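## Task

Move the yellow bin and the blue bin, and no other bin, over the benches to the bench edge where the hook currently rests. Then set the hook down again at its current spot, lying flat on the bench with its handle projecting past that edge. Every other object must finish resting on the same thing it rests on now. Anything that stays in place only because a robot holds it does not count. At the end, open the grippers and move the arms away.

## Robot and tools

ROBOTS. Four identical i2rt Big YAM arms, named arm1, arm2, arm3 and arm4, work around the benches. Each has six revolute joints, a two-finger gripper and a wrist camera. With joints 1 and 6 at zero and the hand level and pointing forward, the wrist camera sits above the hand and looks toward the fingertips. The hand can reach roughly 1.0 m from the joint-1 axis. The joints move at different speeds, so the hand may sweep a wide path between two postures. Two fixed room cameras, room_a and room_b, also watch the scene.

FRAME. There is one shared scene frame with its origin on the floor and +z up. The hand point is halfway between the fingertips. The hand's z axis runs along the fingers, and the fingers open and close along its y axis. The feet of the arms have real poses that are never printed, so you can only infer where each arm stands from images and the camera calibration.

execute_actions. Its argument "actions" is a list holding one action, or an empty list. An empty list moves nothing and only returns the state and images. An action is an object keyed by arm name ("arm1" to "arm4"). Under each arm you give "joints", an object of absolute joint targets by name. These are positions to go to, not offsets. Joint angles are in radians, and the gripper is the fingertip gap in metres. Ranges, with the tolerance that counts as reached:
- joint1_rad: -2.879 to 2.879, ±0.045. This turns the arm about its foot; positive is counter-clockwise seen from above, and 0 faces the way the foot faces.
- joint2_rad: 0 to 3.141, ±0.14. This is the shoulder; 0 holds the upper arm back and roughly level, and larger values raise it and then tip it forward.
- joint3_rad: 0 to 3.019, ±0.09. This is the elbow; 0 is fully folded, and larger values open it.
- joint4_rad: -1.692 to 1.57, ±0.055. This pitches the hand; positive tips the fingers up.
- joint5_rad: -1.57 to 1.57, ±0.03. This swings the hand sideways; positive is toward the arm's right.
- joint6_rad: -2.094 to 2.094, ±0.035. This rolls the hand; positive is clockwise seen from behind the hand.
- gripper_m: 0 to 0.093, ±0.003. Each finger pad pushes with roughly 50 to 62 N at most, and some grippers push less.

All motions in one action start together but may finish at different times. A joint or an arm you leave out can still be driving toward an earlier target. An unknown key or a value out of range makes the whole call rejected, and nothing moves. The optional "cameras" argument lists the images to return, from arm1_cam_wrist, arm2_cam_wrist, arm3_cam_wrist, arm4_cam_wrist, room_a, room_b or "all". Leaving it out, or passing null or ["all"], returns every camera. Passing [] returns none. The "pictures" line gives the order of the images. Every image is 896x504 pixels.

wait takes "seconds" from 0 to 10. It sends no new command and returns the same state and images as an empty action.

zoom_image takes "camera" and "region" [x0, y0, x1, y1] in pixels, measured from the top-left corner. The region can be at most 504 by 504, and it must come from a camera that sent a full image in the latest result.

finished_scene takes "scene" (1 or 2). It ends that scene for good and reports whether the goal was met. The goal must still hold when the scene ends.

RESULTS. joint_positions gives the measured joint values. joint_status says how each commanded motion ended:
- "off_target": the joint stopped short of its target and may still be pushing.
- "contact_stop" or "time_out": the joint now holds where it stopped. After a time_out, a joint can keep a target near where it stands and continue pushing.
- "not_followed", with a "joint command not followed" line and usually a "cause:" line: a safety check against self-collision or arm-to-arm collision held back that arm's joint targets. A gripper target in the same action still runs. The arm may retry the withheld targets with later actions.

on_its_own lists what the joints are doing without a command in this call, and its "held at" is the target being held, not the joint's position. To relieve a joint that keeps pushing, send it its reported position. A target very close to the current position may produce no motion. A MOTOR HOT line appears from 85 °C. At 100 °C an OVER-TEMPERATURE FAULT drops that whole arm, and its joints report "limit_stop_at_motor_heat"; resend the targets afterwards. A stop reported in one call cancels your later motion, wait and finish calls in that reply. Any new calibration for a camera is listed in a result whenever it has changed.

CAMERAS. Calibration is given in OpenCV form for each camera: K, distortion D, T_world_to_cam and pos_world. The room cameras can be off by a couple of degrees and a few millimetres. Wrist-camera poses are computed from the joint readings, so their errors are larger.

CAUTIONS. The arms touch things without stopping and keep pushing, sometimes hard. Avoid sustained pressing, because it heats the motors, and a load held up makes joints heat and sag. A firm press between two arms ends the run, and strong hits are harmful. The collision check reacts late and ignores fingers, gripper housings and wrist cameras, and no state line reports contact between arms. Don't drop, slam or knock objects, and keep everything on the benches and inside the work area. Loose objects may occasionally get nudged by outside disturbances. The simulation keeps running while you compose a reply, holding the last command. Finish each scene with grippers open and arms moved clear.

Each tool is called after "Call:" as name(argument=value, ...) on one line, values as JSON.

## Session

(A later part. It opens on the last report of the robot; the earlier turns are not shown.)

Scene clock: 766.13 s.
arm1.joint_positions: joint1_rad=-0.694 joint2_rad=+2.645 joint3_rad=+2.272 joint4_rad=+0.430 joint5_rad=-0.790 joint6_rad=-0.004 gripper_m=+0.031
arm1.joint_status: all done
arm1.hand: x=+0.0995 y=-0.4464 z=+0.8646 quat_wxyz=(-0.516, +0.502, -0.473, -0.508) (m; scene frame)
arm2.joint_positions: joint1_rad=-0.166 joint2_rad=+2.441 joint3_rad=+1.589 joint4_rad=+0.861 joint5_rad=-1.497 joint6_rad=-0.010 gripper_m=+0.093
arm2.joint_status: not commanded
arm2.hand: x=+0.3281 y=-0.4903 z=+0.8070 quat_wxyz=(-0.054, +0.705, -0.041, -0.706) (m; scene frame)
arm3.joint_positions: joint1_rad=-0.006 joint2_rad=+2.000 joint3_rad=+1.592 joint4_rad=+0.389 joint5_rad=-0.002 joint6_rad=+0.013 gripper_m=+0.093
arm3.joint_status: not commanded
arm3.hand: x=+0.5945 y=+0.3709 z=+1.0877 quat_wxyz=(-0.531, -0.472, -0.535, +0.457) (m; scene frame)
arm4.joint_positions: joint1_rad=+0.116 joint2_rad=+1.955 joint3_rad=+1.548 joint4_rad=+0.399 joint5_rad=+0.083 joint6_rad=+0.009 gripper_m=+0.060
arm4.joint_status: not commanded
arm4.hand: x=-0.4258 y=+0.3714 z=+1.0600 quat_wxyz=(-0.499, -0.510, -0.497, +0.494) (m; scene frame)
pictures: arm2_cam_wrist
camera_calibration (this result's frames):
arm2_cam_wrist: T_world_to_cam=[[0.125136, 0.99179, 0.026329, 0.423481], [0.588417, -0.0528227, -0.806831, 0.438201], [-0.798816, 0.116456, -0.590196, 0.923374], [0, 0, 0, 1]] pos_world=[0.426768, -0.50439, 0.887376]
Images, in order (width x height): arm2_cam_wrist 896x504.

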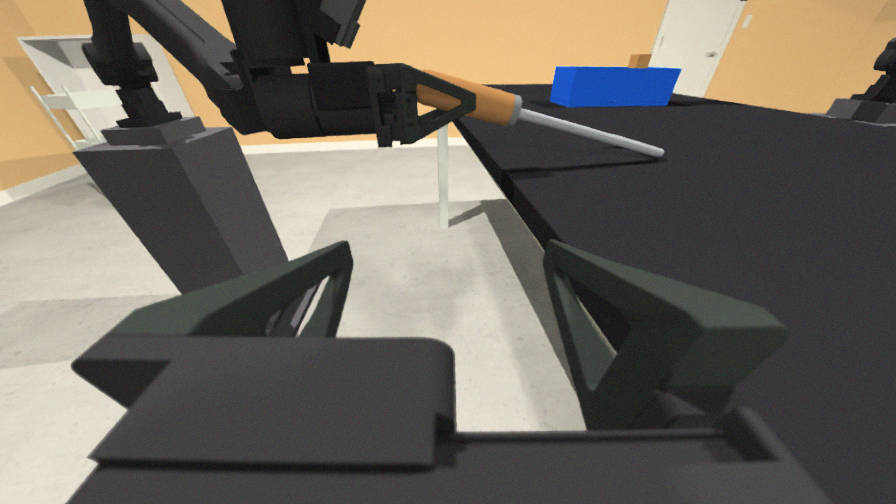

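Call:
execute_actions(actions=[{"arm1":{"joints":{"joint6_rad":-1.57}}}], cameras=["arm2_cam_wrist","arm1_cam_wrist"])

Scene clock: 775.37 s.
arm1.joint_positions: joint1_rad=-0.694 joint2_rad=+2.638 joint3_rad=+2.272 joint4_rad=+0.436 joint5_rad=-0.792 joint6_rad=-1.552 gripper_m=+0.031
arm1.joint_status: all done
arm1.hand: x=+0.0996 y=-0.4468 z=+0.8716 quat_wxyz=(-0.727, +0.686, +0.015, +0.000) (m; scene frame)
arm2.joint_positions: joint1_rad=-0.166 joint2_rad=+2.441 joint3_rad=+1.589 joint4_rad=+0.861 joint5_rad=-1.497 joint6_rad=-0.010 gripper_m=+0.093
arm2.joint_status: not commanded
arm2.hand: x=+0.3281 y=-0.4903 z=+0.8070 quat_wxyz=(-0.054, +0.705, -0.041, -0.706) (m; scene frame)
arm3.joint_positions: joint1_rad=-0.006 joint2_rad=+2.000 joint3_rad=+1.592 joint4_rad=+0.389 joint5_rad=-0.002 joint6_rad=+0.013 gripper_m=+0.093
arm3.joint_status: not commanded
arm3.hand: x=+0.5945 y=+0.3709 z=+1.0877 quat_wxyz=(-0.531, -0.472, -0.535, +0.457) (m; scene frame)
arm4.joint_positions: joint1_rad=+0.116 joint2_rad=+1.955 joint3_rad=+1.548 joint4_rad=+0.399 joint5_rad=+0.083 joint6_rad=+0.009 gripper_m=+0.060
arm4.joint_status: not commanded
arm4.hand: x=-0.4258 y=+0.3714 z=+1.0600 quat_wxyz=(-0.499, -0.510, -0.497, +0.494) (m; scene frame)
pictures: arm1_cam_wrist, arm2_cam_wrist
camera_calibration (this result's frames):
arm1_cam_wrist: T_world_to_cam=[[-0.027993, -0.0443116, 0.998625, -0.890016], [0.824299, -0.566151, -0.00201522, -0.327684], [0.565462, 0.82311, 0.0523742, 0.392051], [0, 0, 0, 1]] pos_world=[0.023505, -0.547658, 0.867599]
arm2_cam_wrist: T_world_to_cam=[[0.125136, 0.99179, 0.026329, 0.423481], [0.588417, -0.0528227, -0.806831, 0.438201], [-0.798816, 0.116456, -0.590196, 0.923374], [0, 0, 0, 1]] pos_world=[0.426768, -0.50439, 0.887376]
Images, in order (width x height): arm1_cam_wrist 896x504, arm2_cam_wrist 896x504.

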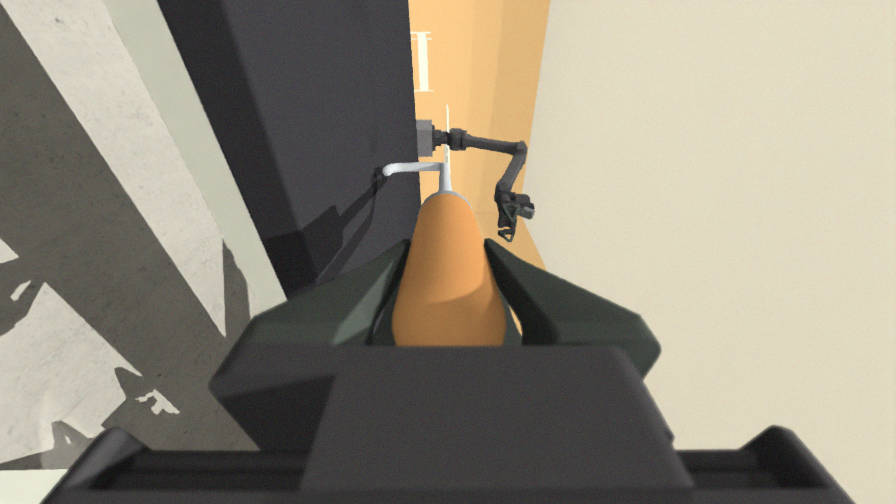

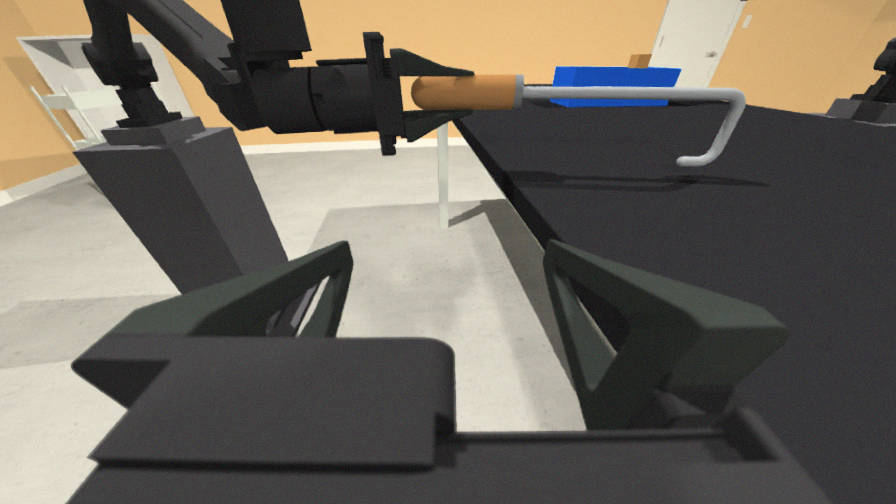

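Call:
execute_actions(actions=[{"arm1":{"joints":{"joint2_rad":2.22,"joint1_rad":-0.04,"joint5_rad":-0.33}}}], cameras=["arm4_cam_wrist"])

Call:
execute_actions(actions=[{"arm1":{"joints":{"joint3_rad":1.99,"joint4_rad":0.36}}}], cameras=["arm4_cam_wrist","arm2_cam_wrist","arm1_cam_wrist"])

Scene clock: 789.50 s.
arm1.joint_positions: joint1_rad=-0.032 joint2_rad=+2.230 joint3_rad=+2.262 joint4_rad=+0.439 joint5_rad=-0.337 joint6_rad=-1.606 gripper_m=+0.031
arm1.joint_status: all done
arm1.hand: x=-0.4217 y=-0.3062 z=+1.2536 quat_wxyz=(-0.847, +0.517, +0.121, -0.029) (m; scene frame)
arm2.joint_positions: joint1_rad=-0.166 joint2_rad=+2.441 joint3_rad=+1.589 joint4_rad=+0.861 joint5_rad=-1.497 joint6_rad=-0.010 gripper_m=+0.093
arm2.joint_status: not commanded
arm2.hand: x=+0.3281 y=-0.4903 z=+0.8070 quat_wxyz=(-0.054, +0.705, -0.041, -0.706) (m; scene frame)
arm3.joint_positions: joint1_rad=-0.006 joint2_rad=+2.000 joint3_rad=+1.592 joint4_rad=+0.389 joint5_rad=-0.002 joint6_rad=+0.013 gripper_m=+0.093
arm3.joint_status: not commanded
arm3.hand: x=+0.5945 y=+0.3709 z=+1.0877 quat_wxyz=(-0.531, -0.472, -0.535, +0.457) (m; scene frame)
arm4.joint_positions: joint1_rad=+0.116 joint2_rad=+1.955 joint3_rad=+1.548 joint4_rad=+0.399 joint5_rad=+0.083 joint6_rad=+0.009 gripper_m=+0.060
arm4.joint_status: not commanded
arm4.hand: x=-0.4258 y=+0.3714 z=+1.0600 quat_wxyz=(-0.499, -0.510, -0.497, +0.494) (m; scene frame)
pictures: arm4_cam_wrist
camera_calibration (this result's frames):
arm4_cam_wrist: T_world_to_cam=[[-0.999754, 0.0186093, -0.0120505, -0.418414], [0.0208326, 0.60259, -0.797779, 0.63614], [-0.00758463, -0.797834, -0.60283, 1.05235], [0, 0, 0, 1]] pos_world=[-0.423581, 0.464053, 1.13684]
Images, in order (width x height): arm4_cam_wrist 896x504.

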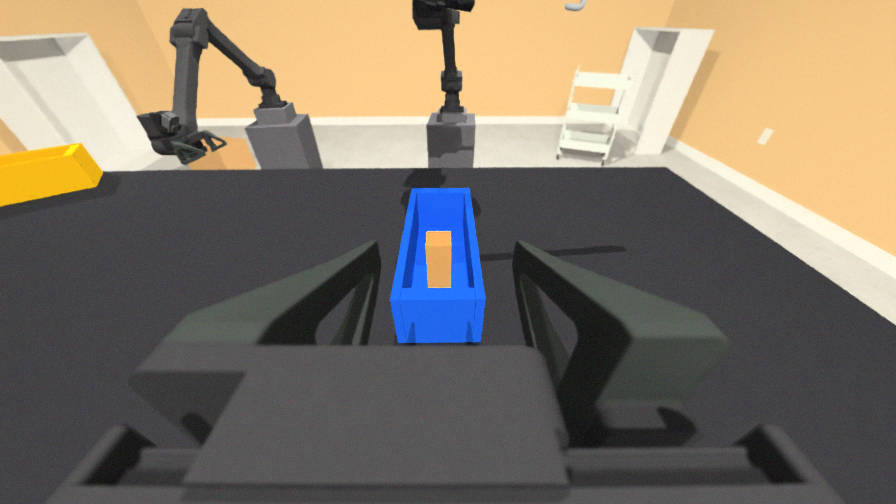

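Scene clock: 790.80 s.
arm1.joint_positions: joint1_rad=-0.032 joint2_rad=+2.250 joint3_rad=+1.966 joint4_rad=+0.349 joint5_rad=-0.333 joint6_rad=-1.617 gripper_m=+0.031
arm1.joint_status: all done
arm1.hand: x=-0.4211 y=-0.2894 z=+1.0371 quat_wxyz=(-0.729, +0.675, +0.097, -0.060) (m; scene frame)
arm2.joint_positions: joint1_rad=-0.166 joint2_rad=+2.441 joint3_rad=+1.589 joint4_rad=+0.861 joint5_rad=-1.497 joint6_rad=-0.010 gripper_m=+0.093
arm2.joint_status: not commanded
arm2.hand: x=+0.3281 y=-0.4903 z=+0.8070 quat_wxyz=(-0.054, +0.705, -0.041, -0.706) (m; scene frame)
arm3.joint_positions: joint1_rad=-0.006 joint2_rad=+2.000 joint3_rad=+1.592 joint4_rad=+0.389 joint5_rad=-0.002 joint6_rad=+0.013 gripper_m=+0.093
arm3.joint_status: not commanded
arm3.hand: x=+0.5945 y=+0.3709 z=+1.0877 quat_wxyz=(-0.531, -0.472, -0.535, +0.457) (m; scene frame)
arm4.joint_positions: joint1_rad=+0.116 joint2_rad=+1.955 joint3_rad=+1.548 joint4_rad=+0.399 joint5_rad=+0.083 joint6_rad=+0.009 gripper_m=+0.060
arm4.joint_status: not commanded
arm4.hand: x=-0.4258 y=+0.3714 z=+1.0600 quat_wxyz=(-0.499, -0.510, -0.497, +0.494) (m; scene frame)
pictures: arm1_cam_wrist, arm2_cam_wrist, arm4_cam_wrist
camera_calibration (this result's frames):
arm1_cam_wrist: T_world_to_cam=[[-0.0534267, -0.0709938, 0.996045, -1.07865], [0.920274, -0.390683, 0.0215162, 0.257709], [0.387611, 0.917783, 0.0862067, 0.465763], [0, 0, 0, 1]] pos_world=[-0.475326, -0.403364, 1.02868]
arm2_cam_wrist: T_world_to_cam=[[0.125136, 0.99179, 0.026329, 0.423481], [0.588417, -0.0528227, -0.806831, 0.438201], [-0.798816, 0.116456, -0.590196, 0.923374], [0, 0, 0, 1]] pos_world=[0.426768, -0.50439, 0.887376]
arm4_cam_wrist: T_world_to_cam=[[-0.999754, 0.0186093, -0.0120505, -0.418414], [0.0208326, 0.60259, -0.797779, 0.63614], [-0.00758463, -0.797834, -0.60283, 1.05235], [0, 0, 0, 1]] pos_world=[-0.423581, 0.464053, 1.13684]
Images, in order (width x height): arm1_cam_wrist 896x504, arm2_cam_wrist 896x504, arm4_cam_wrist 896x504.

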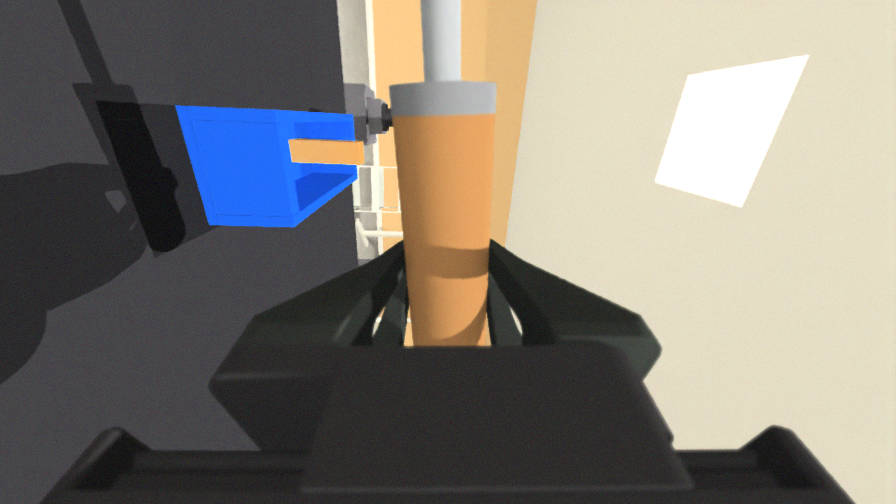

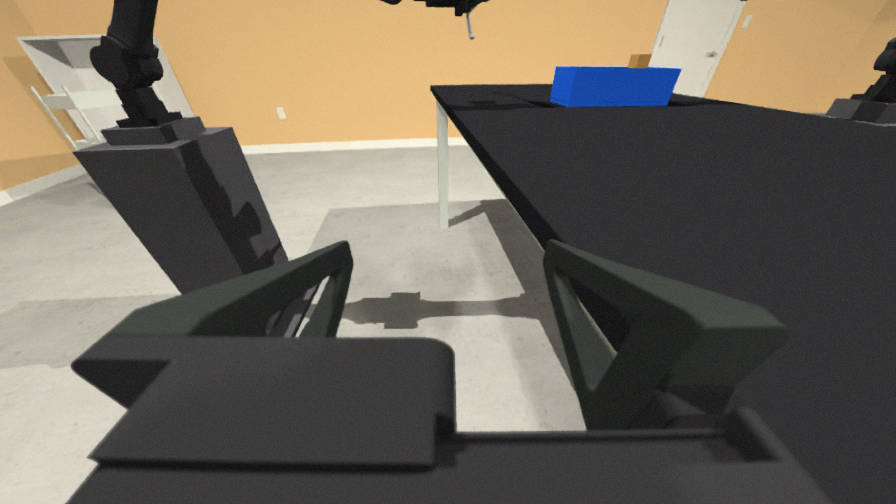

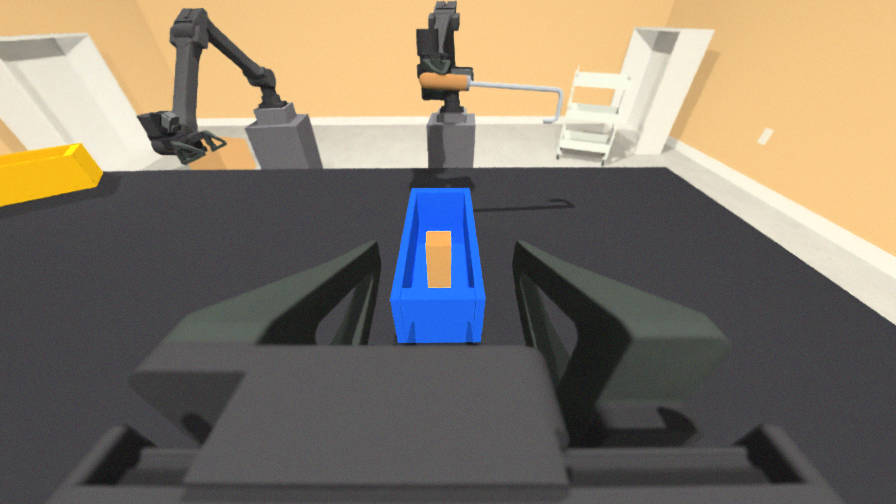

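Call:
execute_actions(actions=[{"arm1":{"joints":{"joint2_rad":1.92,"joint4_rad":-0.40,"joint6_rad":-1.57}}}], cameras=["arm4_cam_wrist","arm1_cam_wrist","room_b"])

Scene clock: 809.43 s.
arm1.joint_positions: joint1_rad=-0.032 joint2_rad=+1.934 joint3_rad=+1.961 joint4_rad=-0.402 joint5_rad=-0.324 joint6_rad=-1.611 gripper_m=+0.031
arm1.joint_status: joint6_rad time_out (moved +0.007 of +0.047); the others done
arm1.on_its_own: joint6_rad reads -1.611 and still pushes toward -1.570 since a time_out
arm1.hand: x=-0.4290 y=-0.3830 z=+1.1298 quat_wxyz=(-0.567, +0.816, +0.061, -0.095) (m; scene frame)
arm2.joint_positions: joint1_rad=-0.166 joint2_rad=+2.441 joint3_rad=+1.589 joint4_rad=+0.861 joint5_rad=-1.497 joint6_rad=-0.010 gripper_m=+0.093
arm2.joint_status: not commanded
arm2.hand: x=+0.3281 y=-0.4903 z=+0.8070 quat_wxyz=(-0.054, +0.705, -0.041, -0.706) (m; scene frame)
arm3.joint_positions: joint1_rad=-0.006 joint2_rad=+2.000 joint3_rad=+1.592 joint4_rad=+0.389 joint5_rad=-0.002 joint6_rad=+0.013 gripper_m=+0.093
arm3.joint_status: not commanded
arm3.hand: x=+0.5945 y=+0.3709 z=+1.0877 quat_wxyz=(-0.531, -0.472, -0.535, +0.457) (m; scene frame)
arm4.joint_positions: joint1_rad=+0.116 joint2_rad=+1.955 joint3_rad=+1.548 joint4_rad=+0.399 joint5_rad=+0.083 joint6_rad=+0.009 gripper_m=+0.060
arm4.joint_status: not commanded
arm4.hand: x=-0.4258 y=+0.3714 z=+1.0600 quat_wxyz=(-0.499, -0.510, -0.497, +0.494) (m; scene frame)
pictures: arm1_cam_wrist, arm4_cam_wrist, room_b
camera_calibration (this result's frames):
arm1_cam_wrist: T_world_to_cam=[[-0.000937896, 0.359537, 0.93313, -0.919628], [0.922323, -0.360268, 0.139739, 0.10546], [0.386419, 0.860779, -0.331271, 0.996016], [0, 0, 0, 1]] pos_world=[-0.48301, -0.488715, 1.17335]
arm4_cam_wrist: T_world_to_cam=[[-0.999754, 0.0186093, -0.0120505, -0.418414], [0.0208326, 0.60259, -0.797779, 0.63614], [-0.00758463, -0.797834, -0.60283, 1.05235], [0, 0, 0, 1]] pos_world=[-0.423581, 0.464053, 1.13684]
Images, in order (width x height): arm1_cam_wrist 896x504, arm4_cam_wrist 896x504, room_b 896x504.

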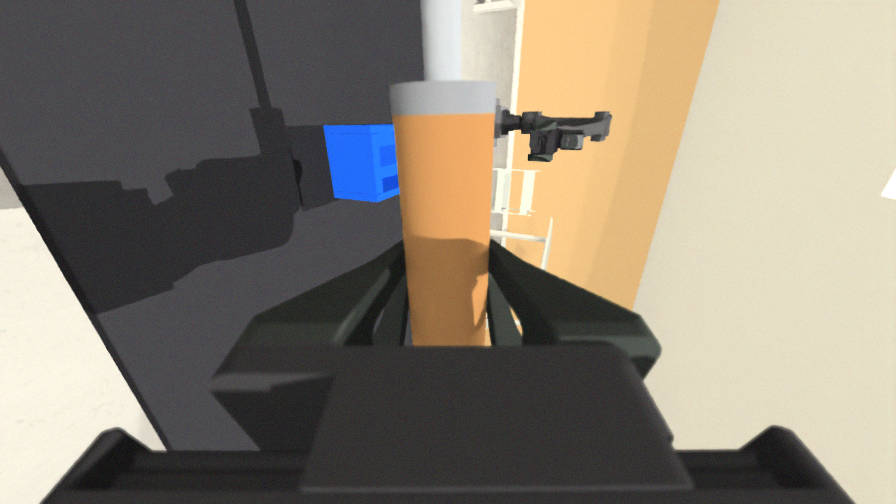

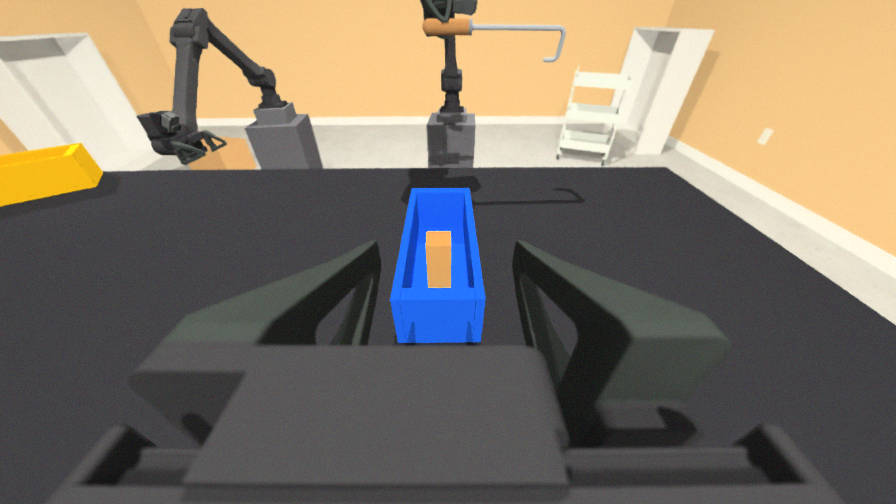

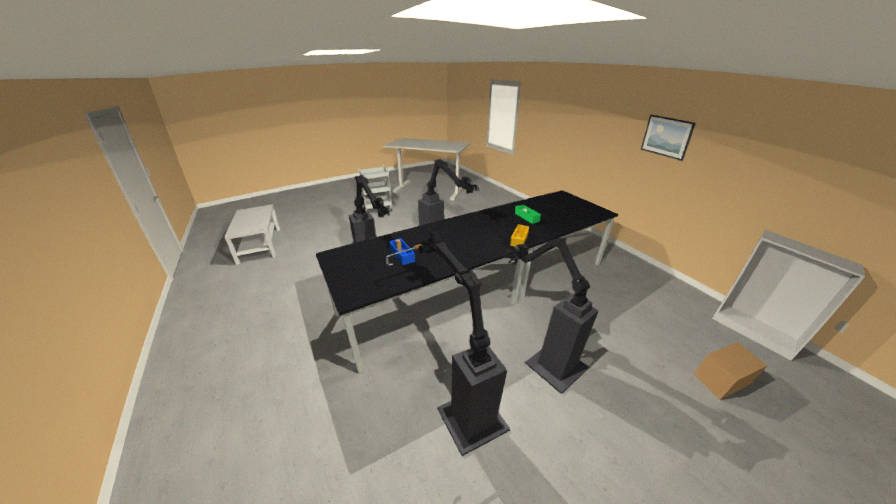

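Call:
execute_actions(actions=[{"arm1":{"joints":{"joint3_rad":2.24,"joint4_rad":-1.0,"joint6_rad":-1.60}}}], cameras=["arm4_cam_wrist","arm1_cam_wrist","room_b"])

Scene clock: 821.70 s.
arm1.joint_positions: joint1_rad=-0.032 joint2_rad=+1.931 joint3_rad=+2.182 joint4_rad=-0.996 joint5_rad=-0.320 joint6_rad=-1.635 gripper_m=+0.031
arm1.joint_status: joint6_rad time_out (moved -0.025 of +0.011); the others done
arm1.on_its_own: joint6_rad reads -1.635 and still pushes toward -1.600 since a time_out
arm1.hand: x=-0.4346 y=-0.4419 z=+1.1407 quat_wxyz=(-0.411, +0.903, +0.043, -0.114) (m; scene frame)
arm2.joint_positions: joint1_rad=-0.166 joint2_rad=+2.441 joint3_rad=+1.589 joint4_rad=+0.861 joint5_rad=-1.497 joint6_rad=-0.010 gripper_m=+0.093
arm2.joint_status: not commanded
arm2.hand: x=+0.3281 y=-0.4903 z=+0.8070 quat_wxyz=(-0.054, +0.705, -0.041, -0.706) (m; scene frame)
arm3.joint_positions: joint1_rad=-0.006 joint2_rad=+2.000 joint3_rad=+1.592 joint4_rad=+0.389 joint5_rad=-0.002 joint6_rad=+0.013 gripper_m=+0.093
arm3.joint_status: not commanded
arm3.hand: x=+0.5945 y=+0.3709 z=+1.0877 quat_wxyz=(-0.531, -0.472, -0.535, +0.457) (m; scene frame)
arm4.joint_positions: joint1_rad=+0.116 joint2_rad=+1.955 joint3_rad=+1.548 joint4_rad=+0.399 joint5_rad=+0.083 joint6_rad=+0.009 gripper_m=+0.060
arm4.joint_status: not commanded
arm4.hand: x=-0.4258 y=+0.3714 z=+1.0600 quat_wxyz=(-0.499, -0.510, -0.497, +0.494) (m; scene frame)
pictures: arm1_cam_wrist, arm4_cam_wrist, room_b
camera_calibration (this result's frames):
arm1_cam_wrist: T_world_to_cam=[[0.00727883, 0.666746, 0.74525, -0.554936], [0.929283, -0.279743, 0.241198, 0.0107269], [0.369296, 0.690792, -0.621632, 1.30115], [0, 0, 0, 1]] pos_world=[-0.48644, -0.525825, 1.21982]
arm4_cam_wrist: T_world_to_cam=[[-0.999754, 0.0186093, -0.0120505, -0.418414], [0.0208326, 0.60259, -0.797779, 0.63614], [-0.00758463, -0.797834, -0.60283, 1.05235], [0, 0, 0, 1]] pos_world=[-0.423581, 0.464053, 1.13684]
Images, in order (width x height): arm1_cam_wrist 896x504, arm4_cam_wrist 896x504, room_b 896x504.

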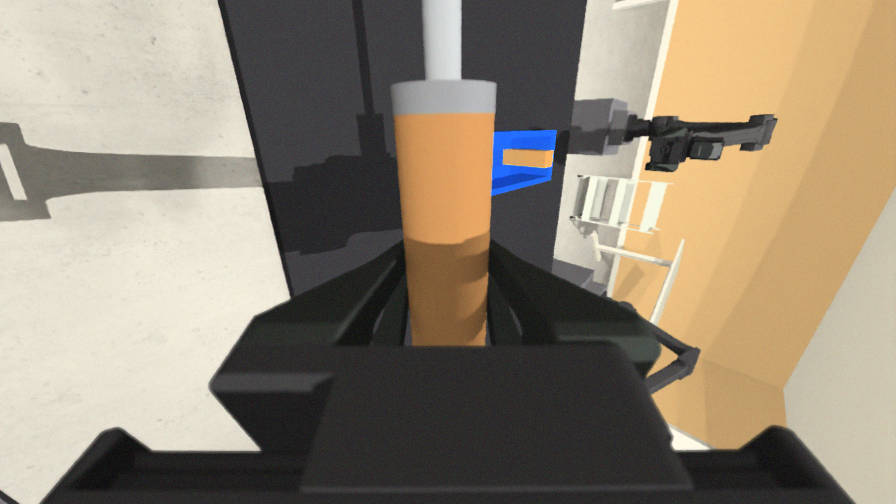

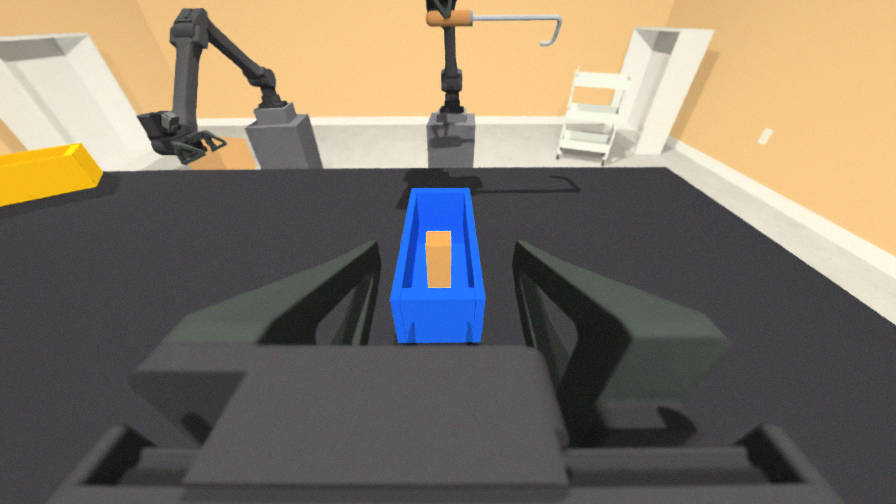

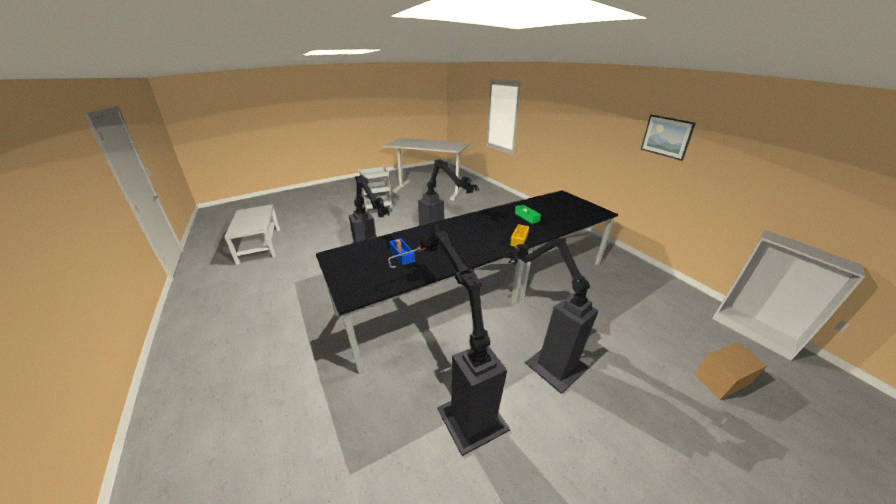

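Call:
execute_actions(actions=[{"arm1":{"joints":{"joint1_rad":0.05,"joint4_rad":-0.26,"joint5_rad":0.86}}}], cameras=["arm4_cam_wrist","arm1_cam_wrist","room_b"])

Scene clock: 844.47 s.
arm1.joint_positions: joint1_rad=+0.048 joint2_rad=+1.931 joint3_rad=+2.182 joint4_rad=-0.309 joint5_rad=+0.858 joint6_rad=-1.638 gripper_m=+0.031
arm1.joint_status: all done
arm1.on_its_own: joint6_rad reads -1.638 and still pushes toward -1.600 since a time_out
arm1.hand: x=-0.3101 y=-0.4367 z=+1.2898 quat_wxyz=(-0.611, +0.665, -0.277, +0.328) (m; scene frame)
arm2.joint_positions: joint1_rad=-0.166 joint2_rad=+2.441 joint3_rad=+1.589 joint4_rad=+0.861 joint5_rad=-1.497 joint6_rad=-0.010 gripper_m=+0.093
arm2.joint_status: not commanded
arm2.hand: x=+0.3281 y=-0.4903 z=+0.8070 quat_wxyz=(-0.054, +0.705, -0.041, -0.706) (m; scene frame)
arm3.joint_positions: joint1_rad=-0.006 joint2_rad=+2.000 joint3_rad=+1.592 joint4_rad=+0.389 joint5_rad=-0.002 joint6_rad=+0.013 gripper_m=+0.093
arm3.joint_status: not commanded
arm3.hand: x=+0.5945 y=+0.3709 z=+1.0877 quat_wxyz=(-0.531, -0.472, -0.535, +0.457) (m; scene frame)
arm4.joint_positions: joint1_rad=+0.116 joint2_rad=+1.955 joint3_rad=+1.548 joint4_rad=+0.399 joint5_rad=+0.083 joint6_rad=+0.009 gripper_m=+0.060
arm4.joint_status: not commanded
arm4.hand: x=-0.4258 y=+0.3714 z=+1.0600 quat_wxyz=(-0.499, -0.510, -0.497, +0.494) (m; scene frame)
pictures: arm1_cam_wrist, arm4_cam_wrist, room_b
camera_calibration (this result's frames):
arm1_cam_wrist: T_world_to_cam=[[-0.0265085, 0.114204, 0.993104, -1.24183], [0.0605625, -0.991444, 0.11563, -0.557712], [0.997812, 0.06321, 0.0193652, 0.438345], [0, 0, 0, 1]] pos_world=[-0.436529, -0.438826, 1.28927]
arm4_cam_wrist: T_world_to_cam=[[-0.999754, 0.0186093, -0.0120505, -0.418414], [0.0208326, 0.60259, -0.797779, 0.63614], [-0.00758463, -0.797834, -0.60283, 1.05235], [0, 0, 0, 1]] pos_world=[-0.423581, 0.464053, 1.13684]
Images, in order (width x height): arm1_cam_wrist 896x504, arm4_cam_wrist 896x504, room_b 896x504.

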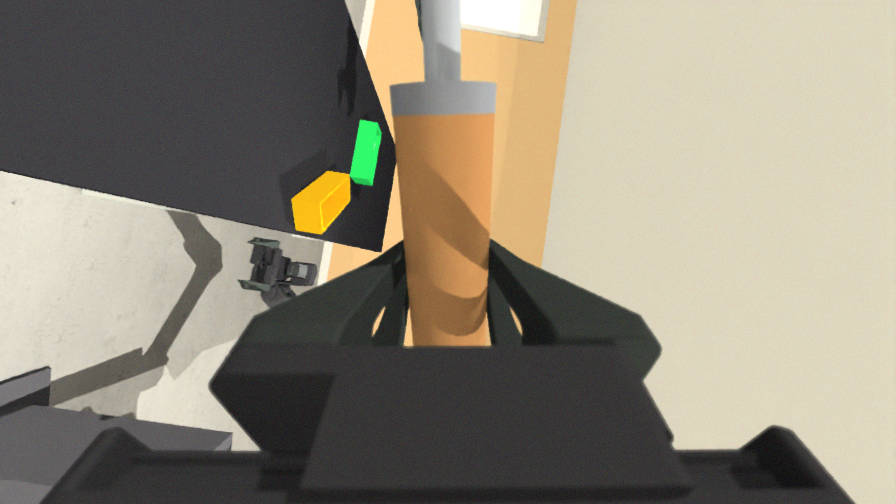

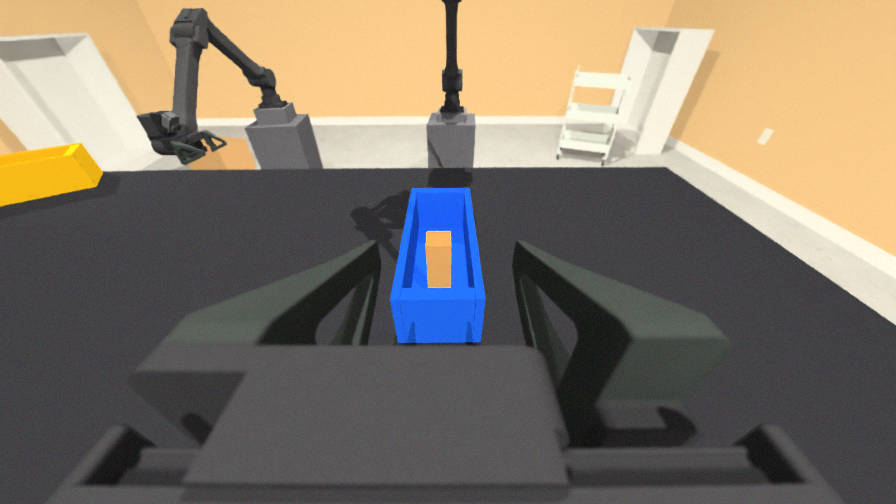

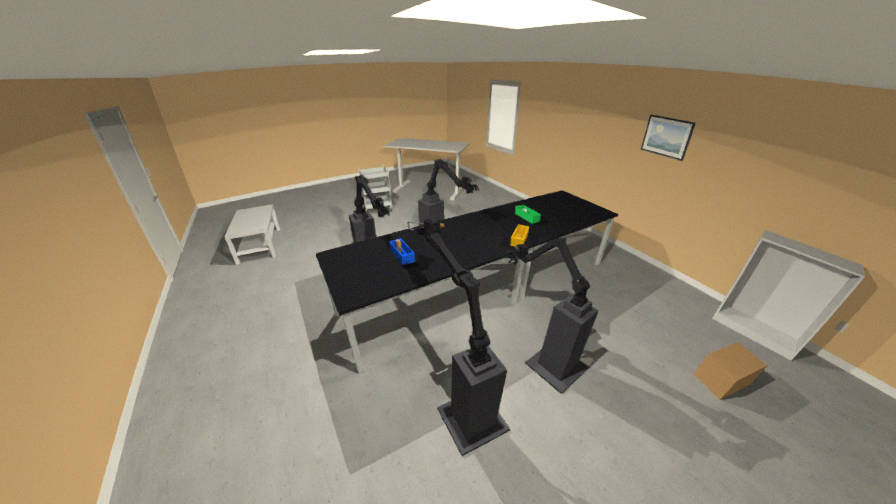

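Call:
execute_actions(actions=[{"arm1":{"joints":{"joint2_rad":2.30,"joint3_rad":2.57,"joint4_rad":-0.19}}}], cameras=["arm4_cam_wrist"])

Call:
execute_actions(actions=[{"arm1":{"joints":{"joint2_rad":2.54,"joint4_rad":0.09}}}], cameras=["arm4_cam_wrist","arm1_cam_wrist","arm2_cam_wrist"])

Scene clock: 861.97 s.
arm1.joint_positions: joint1_rad=+0.048 joint2_rad=+2.349 joint3_rad=+2.487 joint4_rad=-0.223 joint5_rad=+0.860 joint6_rad=-1.648 gripper_m=+0.031
arm1.joint_status: all done
arm1.on_its_own: joint6_rad reads -1.648 and still pushes toward -1.600 since a time_out
arm1.hand: x=-0.3075 y=-0.3105 z=+1.1350 quat_wxyz=(-0.599, +0.675, -0.269, +0.336) (m; scene frame)
arm2.joint_positions: joint1_rad=-0.166 joint2_rad=+2.441 joint3_rad=+1.589 joint4_rad=+0.861 joint5_rad=-1.497 joint6_rad=-0.010 gripper_m=+0.093
arm2.joint_status: not commanded
arm2.hand: x=+0.3281 y=-0.4903 z=+0.8070 quat_wxyz=(-0.054, +0.705, -0.041, -0.706) (m; scene frame)
arm3.joint_positions: joint1_rad=-0.006 joint2_rad=+2.000 joint3_rad=+1.592 joint4_rad=+0.389 joint5_rad=-0.002 joint6_rad=+0.013 gripper_m=+0.093
arm3.joint_status: not commanded
arm3.hand: x=+0.5945 y=+0.3709 z=+1.0877 quat_wxyz=(-0.531, -0.472, -0.535, +0.457) (m; scene frame)
arm4.joint_positions: joint1_rad=+0.116 joint2_rad=+1.955 joint3_rad=+1.548 joint4_rad=+0.399 joint5_rad=+0.083 joint6_rad=+0.009 gripper_m=+0.060
arm4.joint_status: not commanded
arm4.hand: x=-0.4258 y=+0.3714 z=+1.0600 quat_wxyz=(-0.499, -0.510, -0.497, +0.494) (m; scene frame)
pictures: arm4_cam_wrist
camera_calibration (this result's frames):
arm4_cam_wrist: T_world_to_cam=[[-0.999754, 0.0186093, -0.0120505, -0.418414], [0.0208326, 0.60259, -0.797779, 0.63614], [-0.00758463, -0.797834, -0.60283, 1.05235], [0, 0, 0, 1]] pos_world=[-0.423581, 0.464053, 1.13684]
Images, in order (width x height): arm4_cam_wrist 896x504.

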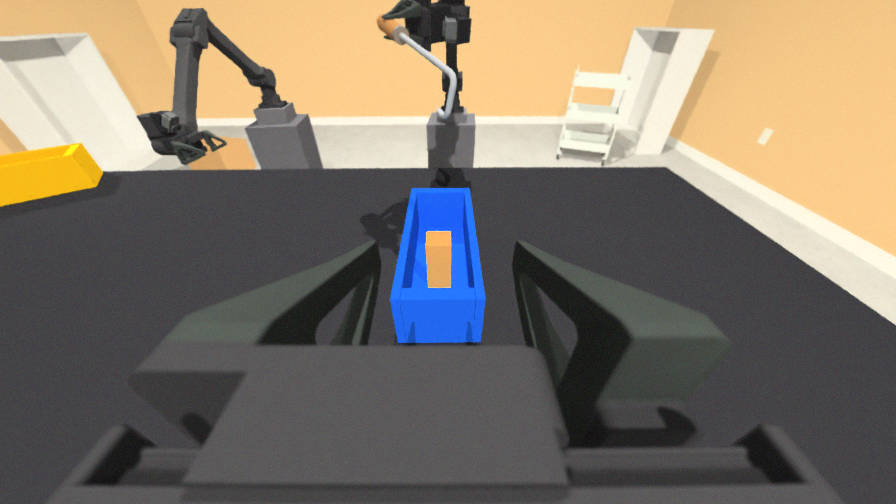

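Scene clock: 863.30 s.
arm1.joint_positions: joint1_rad=+0.048 joint2_rad=+2.588 joint3_rad=+2.517 joint4_rad=+0.045 joint5_rad=+0.860 joint6_rad=-1.649 gripper_m=+0.031
arm1.joint_status: all done
arm1.on_its_own: joint6_rad reads -1.649 and still pushes toward -1.600 since a time_out
arm1.hand: x=-0.3072 y=-0.2624 z=+0.9860 quat_wxyz=(-0.619, +0.657, -0.279, +0.328) (m; scene frame)
arm2.joint_positions: joint1_rad=-0.166 joint2_rad=+2.441 joint3_rad=+1.589 joint4_rad=+0.861 joint5_rad=-1.497 joint6_rad=-0.010 gripper_m=+0.093
arm2.joint_status: not commanded
arm2.hand: x=+0.3281 y=-0.4903 z=+0.8070 quat_wxyz=(-0.054, +0.705, -0.041, -0.706) (m; scene frame)
arm3.joint_positions: joint1_rad=-0.006 joint2_rad=+2.000 joint3_rad=+1.592 joint4_rad=+0.389 joint5_rad=-0.002 joint6_rad=+0.013 gripper_m=+0.093
arm3.joint_status: not commanded
arm3.hand: x=+0.5945 y=+0.3709 z=+1.0877 quat_wxyz=(-0.531, -0.472, -0.535, +0.457) (m; scene frame)
arm4.joint_positions: joint1_rad=+0.116 joint2_rad=+1.955 joint3_rad=+1.548 joint4_rad=+0.399 joint5_rad=+0.083 joint6_rad=+0.009 gripper_m=+0.060
arm4.joint_status: not commanded
arm4.hand: x=-0.4258 y=+0.3714 z=+1.0600 quat_wxyz=(-0.499, -0.510, -0.497, +0.494) (m; scene frame)
pictures: arm1_cam_wrist, arm2_cam_wrist, arm4_cam_wrist
camera_calibration (this result's frames):
arm1_cam_wrist: T_world_to_cam=[[-0.034224, 0.0913418, 0.995231, -0.970512], [0.0579025, -0.993961, 0.0932163, -0.32932], [0.997735, 0.0608166, 0.0287284, 0.420476], [0, 0, 0, 1]] pos_world=[-0.43367, -0.264255, 0.984502]
arm2_cam_wrist: T_world_to_cam=[[0.125136, 0.99179, 0.026329, 0.423481], [0.588417, -0.0528227, -0.806831, 0.438201], [-0.798816, 0.116456, -0.590196, 0.923374], [0, 0, 0, 1]] pos_world=[0.426768, -0.50439, 0.887376]
arm4_cam_wrist: T_world_to_cam=[[-0.999754, 0.0186093, -0.0120505, -0.418414], [0.0208326, 0.60259, -0.797779, 0.63614], [-0.00758463, -0.797834, -0.60283, 1.05235], [0, 0, 0, 1]] pos_world=[-0.423581, 0.464053, 1.13684]
Images, in order (width x height): arm1_cam_wrist 896x504, arm2_cam_wrist 896x504, arm4_cam_wrist 896x504.

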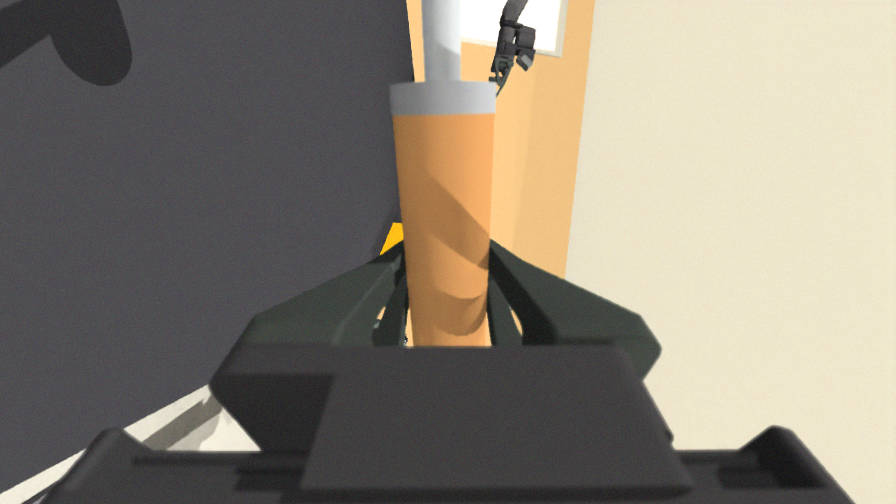

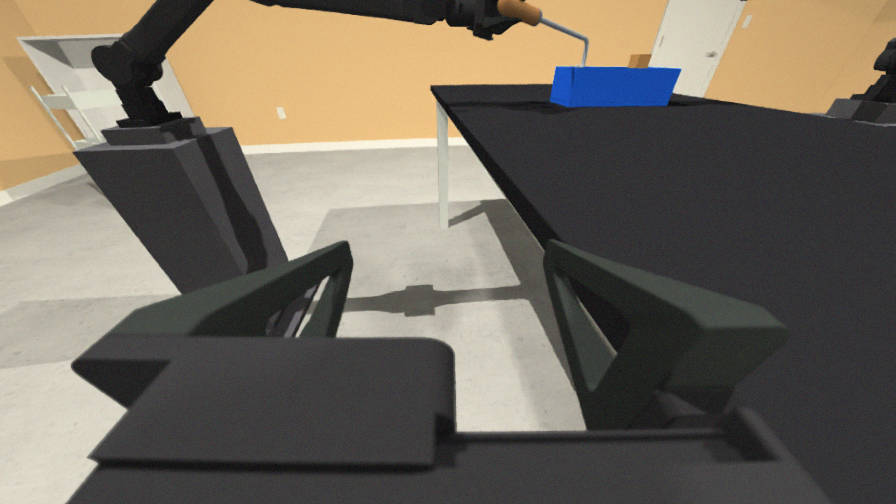

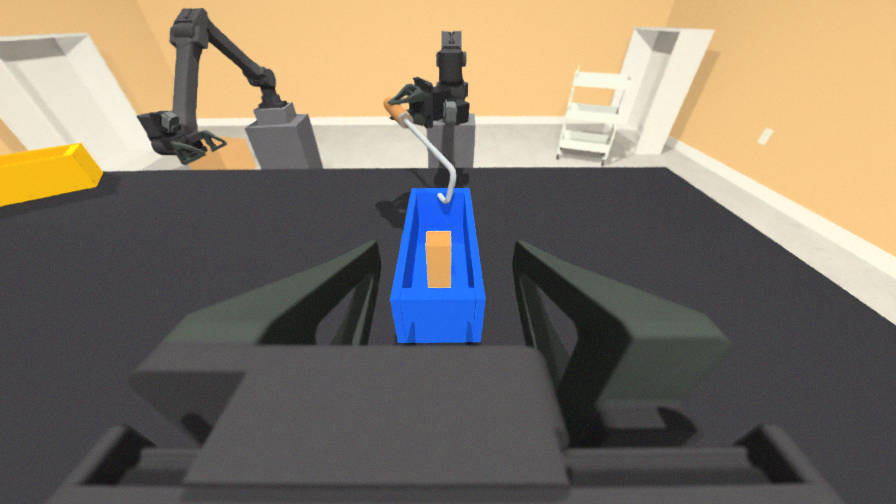

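Call:
zoom_image(camera="arm4_cam_wrist", region=[370, 90, 510, 250])

Call:
zoom_image(camera="arm2_cam_wrist", region=[480, 0, 700, 120])

Region (370, 90, 510, 250) of arm4_cam_wrist's 896x504 image, scaled by 3.150, with more detail than that image has; it fills the left 441 columns of this view, and the rest is white.

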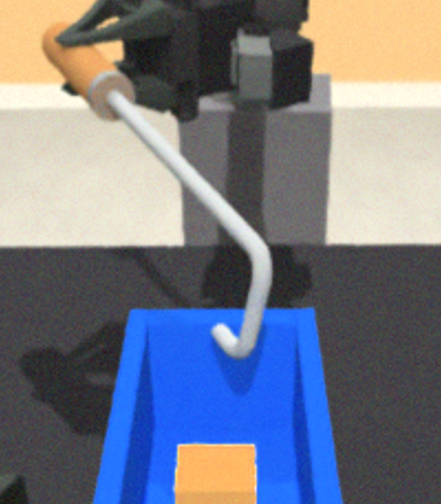

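Region (480, 0, 700, 120) of arm2_cam_wrist's 896x504 image, scaled by 2.291, with more detail than that image has; it fills the top 275 rows of this view, and the rest is white.

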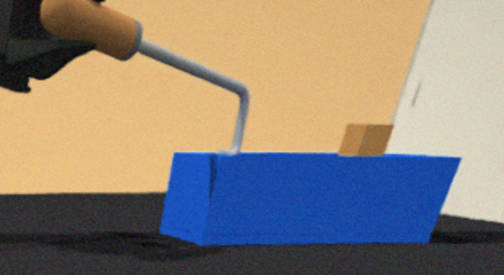

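Call:
execute_actions(actions=[{"arm1":{"joints":{"joint2_rad":2.635,"joint4_rad":0.14}}}], cameras=["arm4_cam_wrist","arm2_cam_wrist"])

Call:
zoom_image(camera="arm4_cam_wrist", region=[370, 90, 510, 250])

Call:
zoom_image(camera="arm2_cam_wrist", region=[480, 0, 700, 120])

Scene clock: 871.83 s.
arm1.joint_positions: joint1_rad=+0.048 joint2_rad=+2.641 joint3_rad=+2.517 joint4_rad=+0.096 joint5_rad=+0.860 joint6_rad=-1.647 gripper_m=+0.031
arm1.joint_status: all done
arm1.on_its_own: joint6_rad reads -1.647 and still pushes toward -1.600 since a time_out
arm1.hand: x=-0.3074 y=-0.2570 z=+0.9458 quat_wxyz=(-0.619, +0.657, -0.279, +0.328) (m; scene frame)
arm2.joint_positions: joint1_rad=-0.166 joint2_rad=+2.441 joint3_rad=+1.589 joint4_rad=+0.861 joint5_rad=-1.497 joint6_rad=-0.010 gripper_m=+0.093
arm2.joint_status: not commanded
arm2.hand: x=+0.3281 y=-0.4903 z=+0.8070 quat_wxyz=(-0.054, +0.705, -0.041, -0.706) (m; scene frame)
arm3.joint_positions: joint1_rad=-0.006 joint2_rad=+2.000 joint3_rad=+1.592 joint4_rad=+0.389 joint5_rad=-0.002 joint6_rad=+0.013 gripper_m=+0.093
arm3.joint_status: not commanded
arm3.hand: x=+0.5945 y=+0.3709 z=+1.0877 quat_wxyz=(-0.531, -0.472, -0.535, +0.457) (m; scene frame)
arm4.joint_positions: joint1_rad=+0.116 joint2_rad=+1.955 joint3_rad=+1.548 joint4_rad=+0.399 joint5_rad=+0.083 joint6_rad=+0.009 gripper_m=+0.060
arm4.joint_status: not commanded
arm4.hand: x=-0.4258 y=+0.3714 z=+1.0600 quat_wxyz=(-0.499, -0.510, -0.497, +0.494) (m; scene frame)
pictures: arm2_cam_wrist, arm4_cam_wrist
camera_calibration (this result's frames):
arm2_cam_wrist: T_world_to_cam=[[0.125136, 0.99179, 0.026329, 0.423481], [0.588417, -0.0528227, -0.806831, 0.438201], [-0.798816, 0.116456, -0.590196, 0.923374], [0, 0, 0, 1]] pos_world=[0.426768, -0.50439, 0.887376]
arm4_cam_wrist: T_world_to_cam=[[-0.999754, 0.0186093, -0.0120505, -0.418414], [0.0208326, 0.60259, -0.797779, 0.63614], [-0.00758463, -0.797834, -0.60283, 1.05235], [0, 0, 0, 1]] pos_world=[-0.423581, 0.464053, 1.13684]
Images, in order (width x height): arm2_cam_wrist 896x504, arm4_cam_wrist 896x504.

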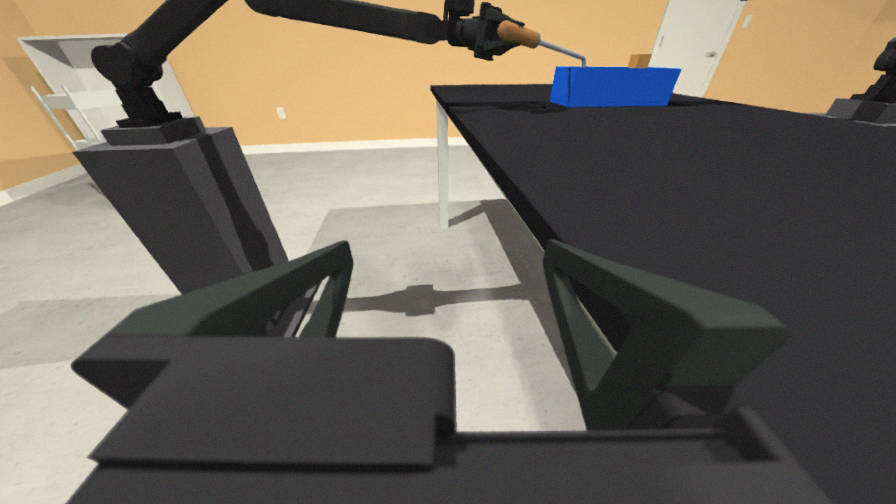

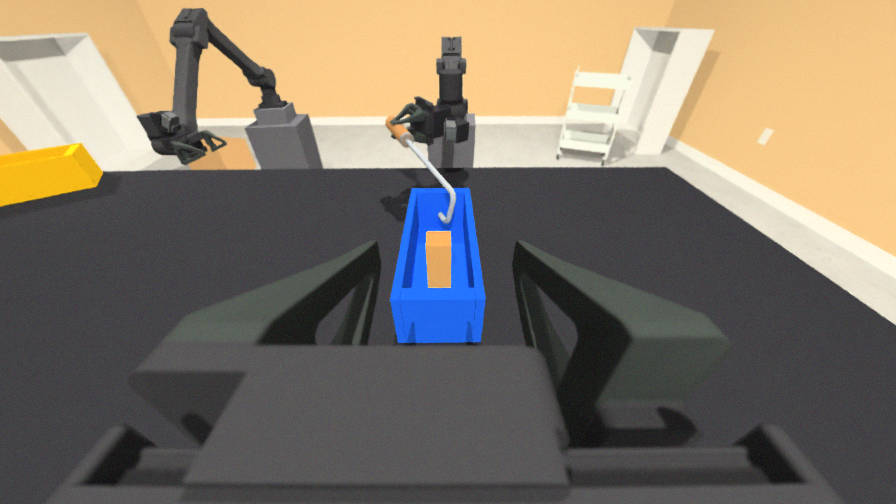

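Region (370, 90, 510, 250) of arm4_cam_wrist's 896x504 image, scaled by 3.150, with more detail than that image has; it fills the left 441 columns of this view, and the rest is white.

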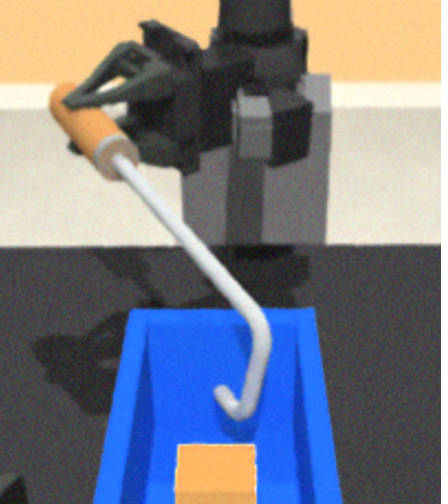

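Region (480, 0, 700, 120) of arm2_cam_wrist's 896x504 image, scaled by 2.291, with more detail than that image has; it fills the top 275 rows of this view, and the rest is white.

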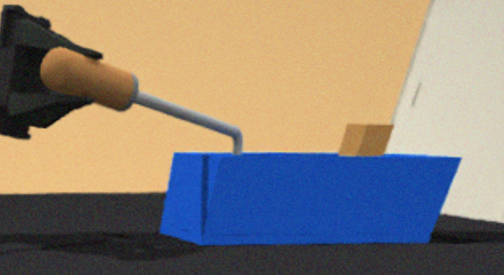

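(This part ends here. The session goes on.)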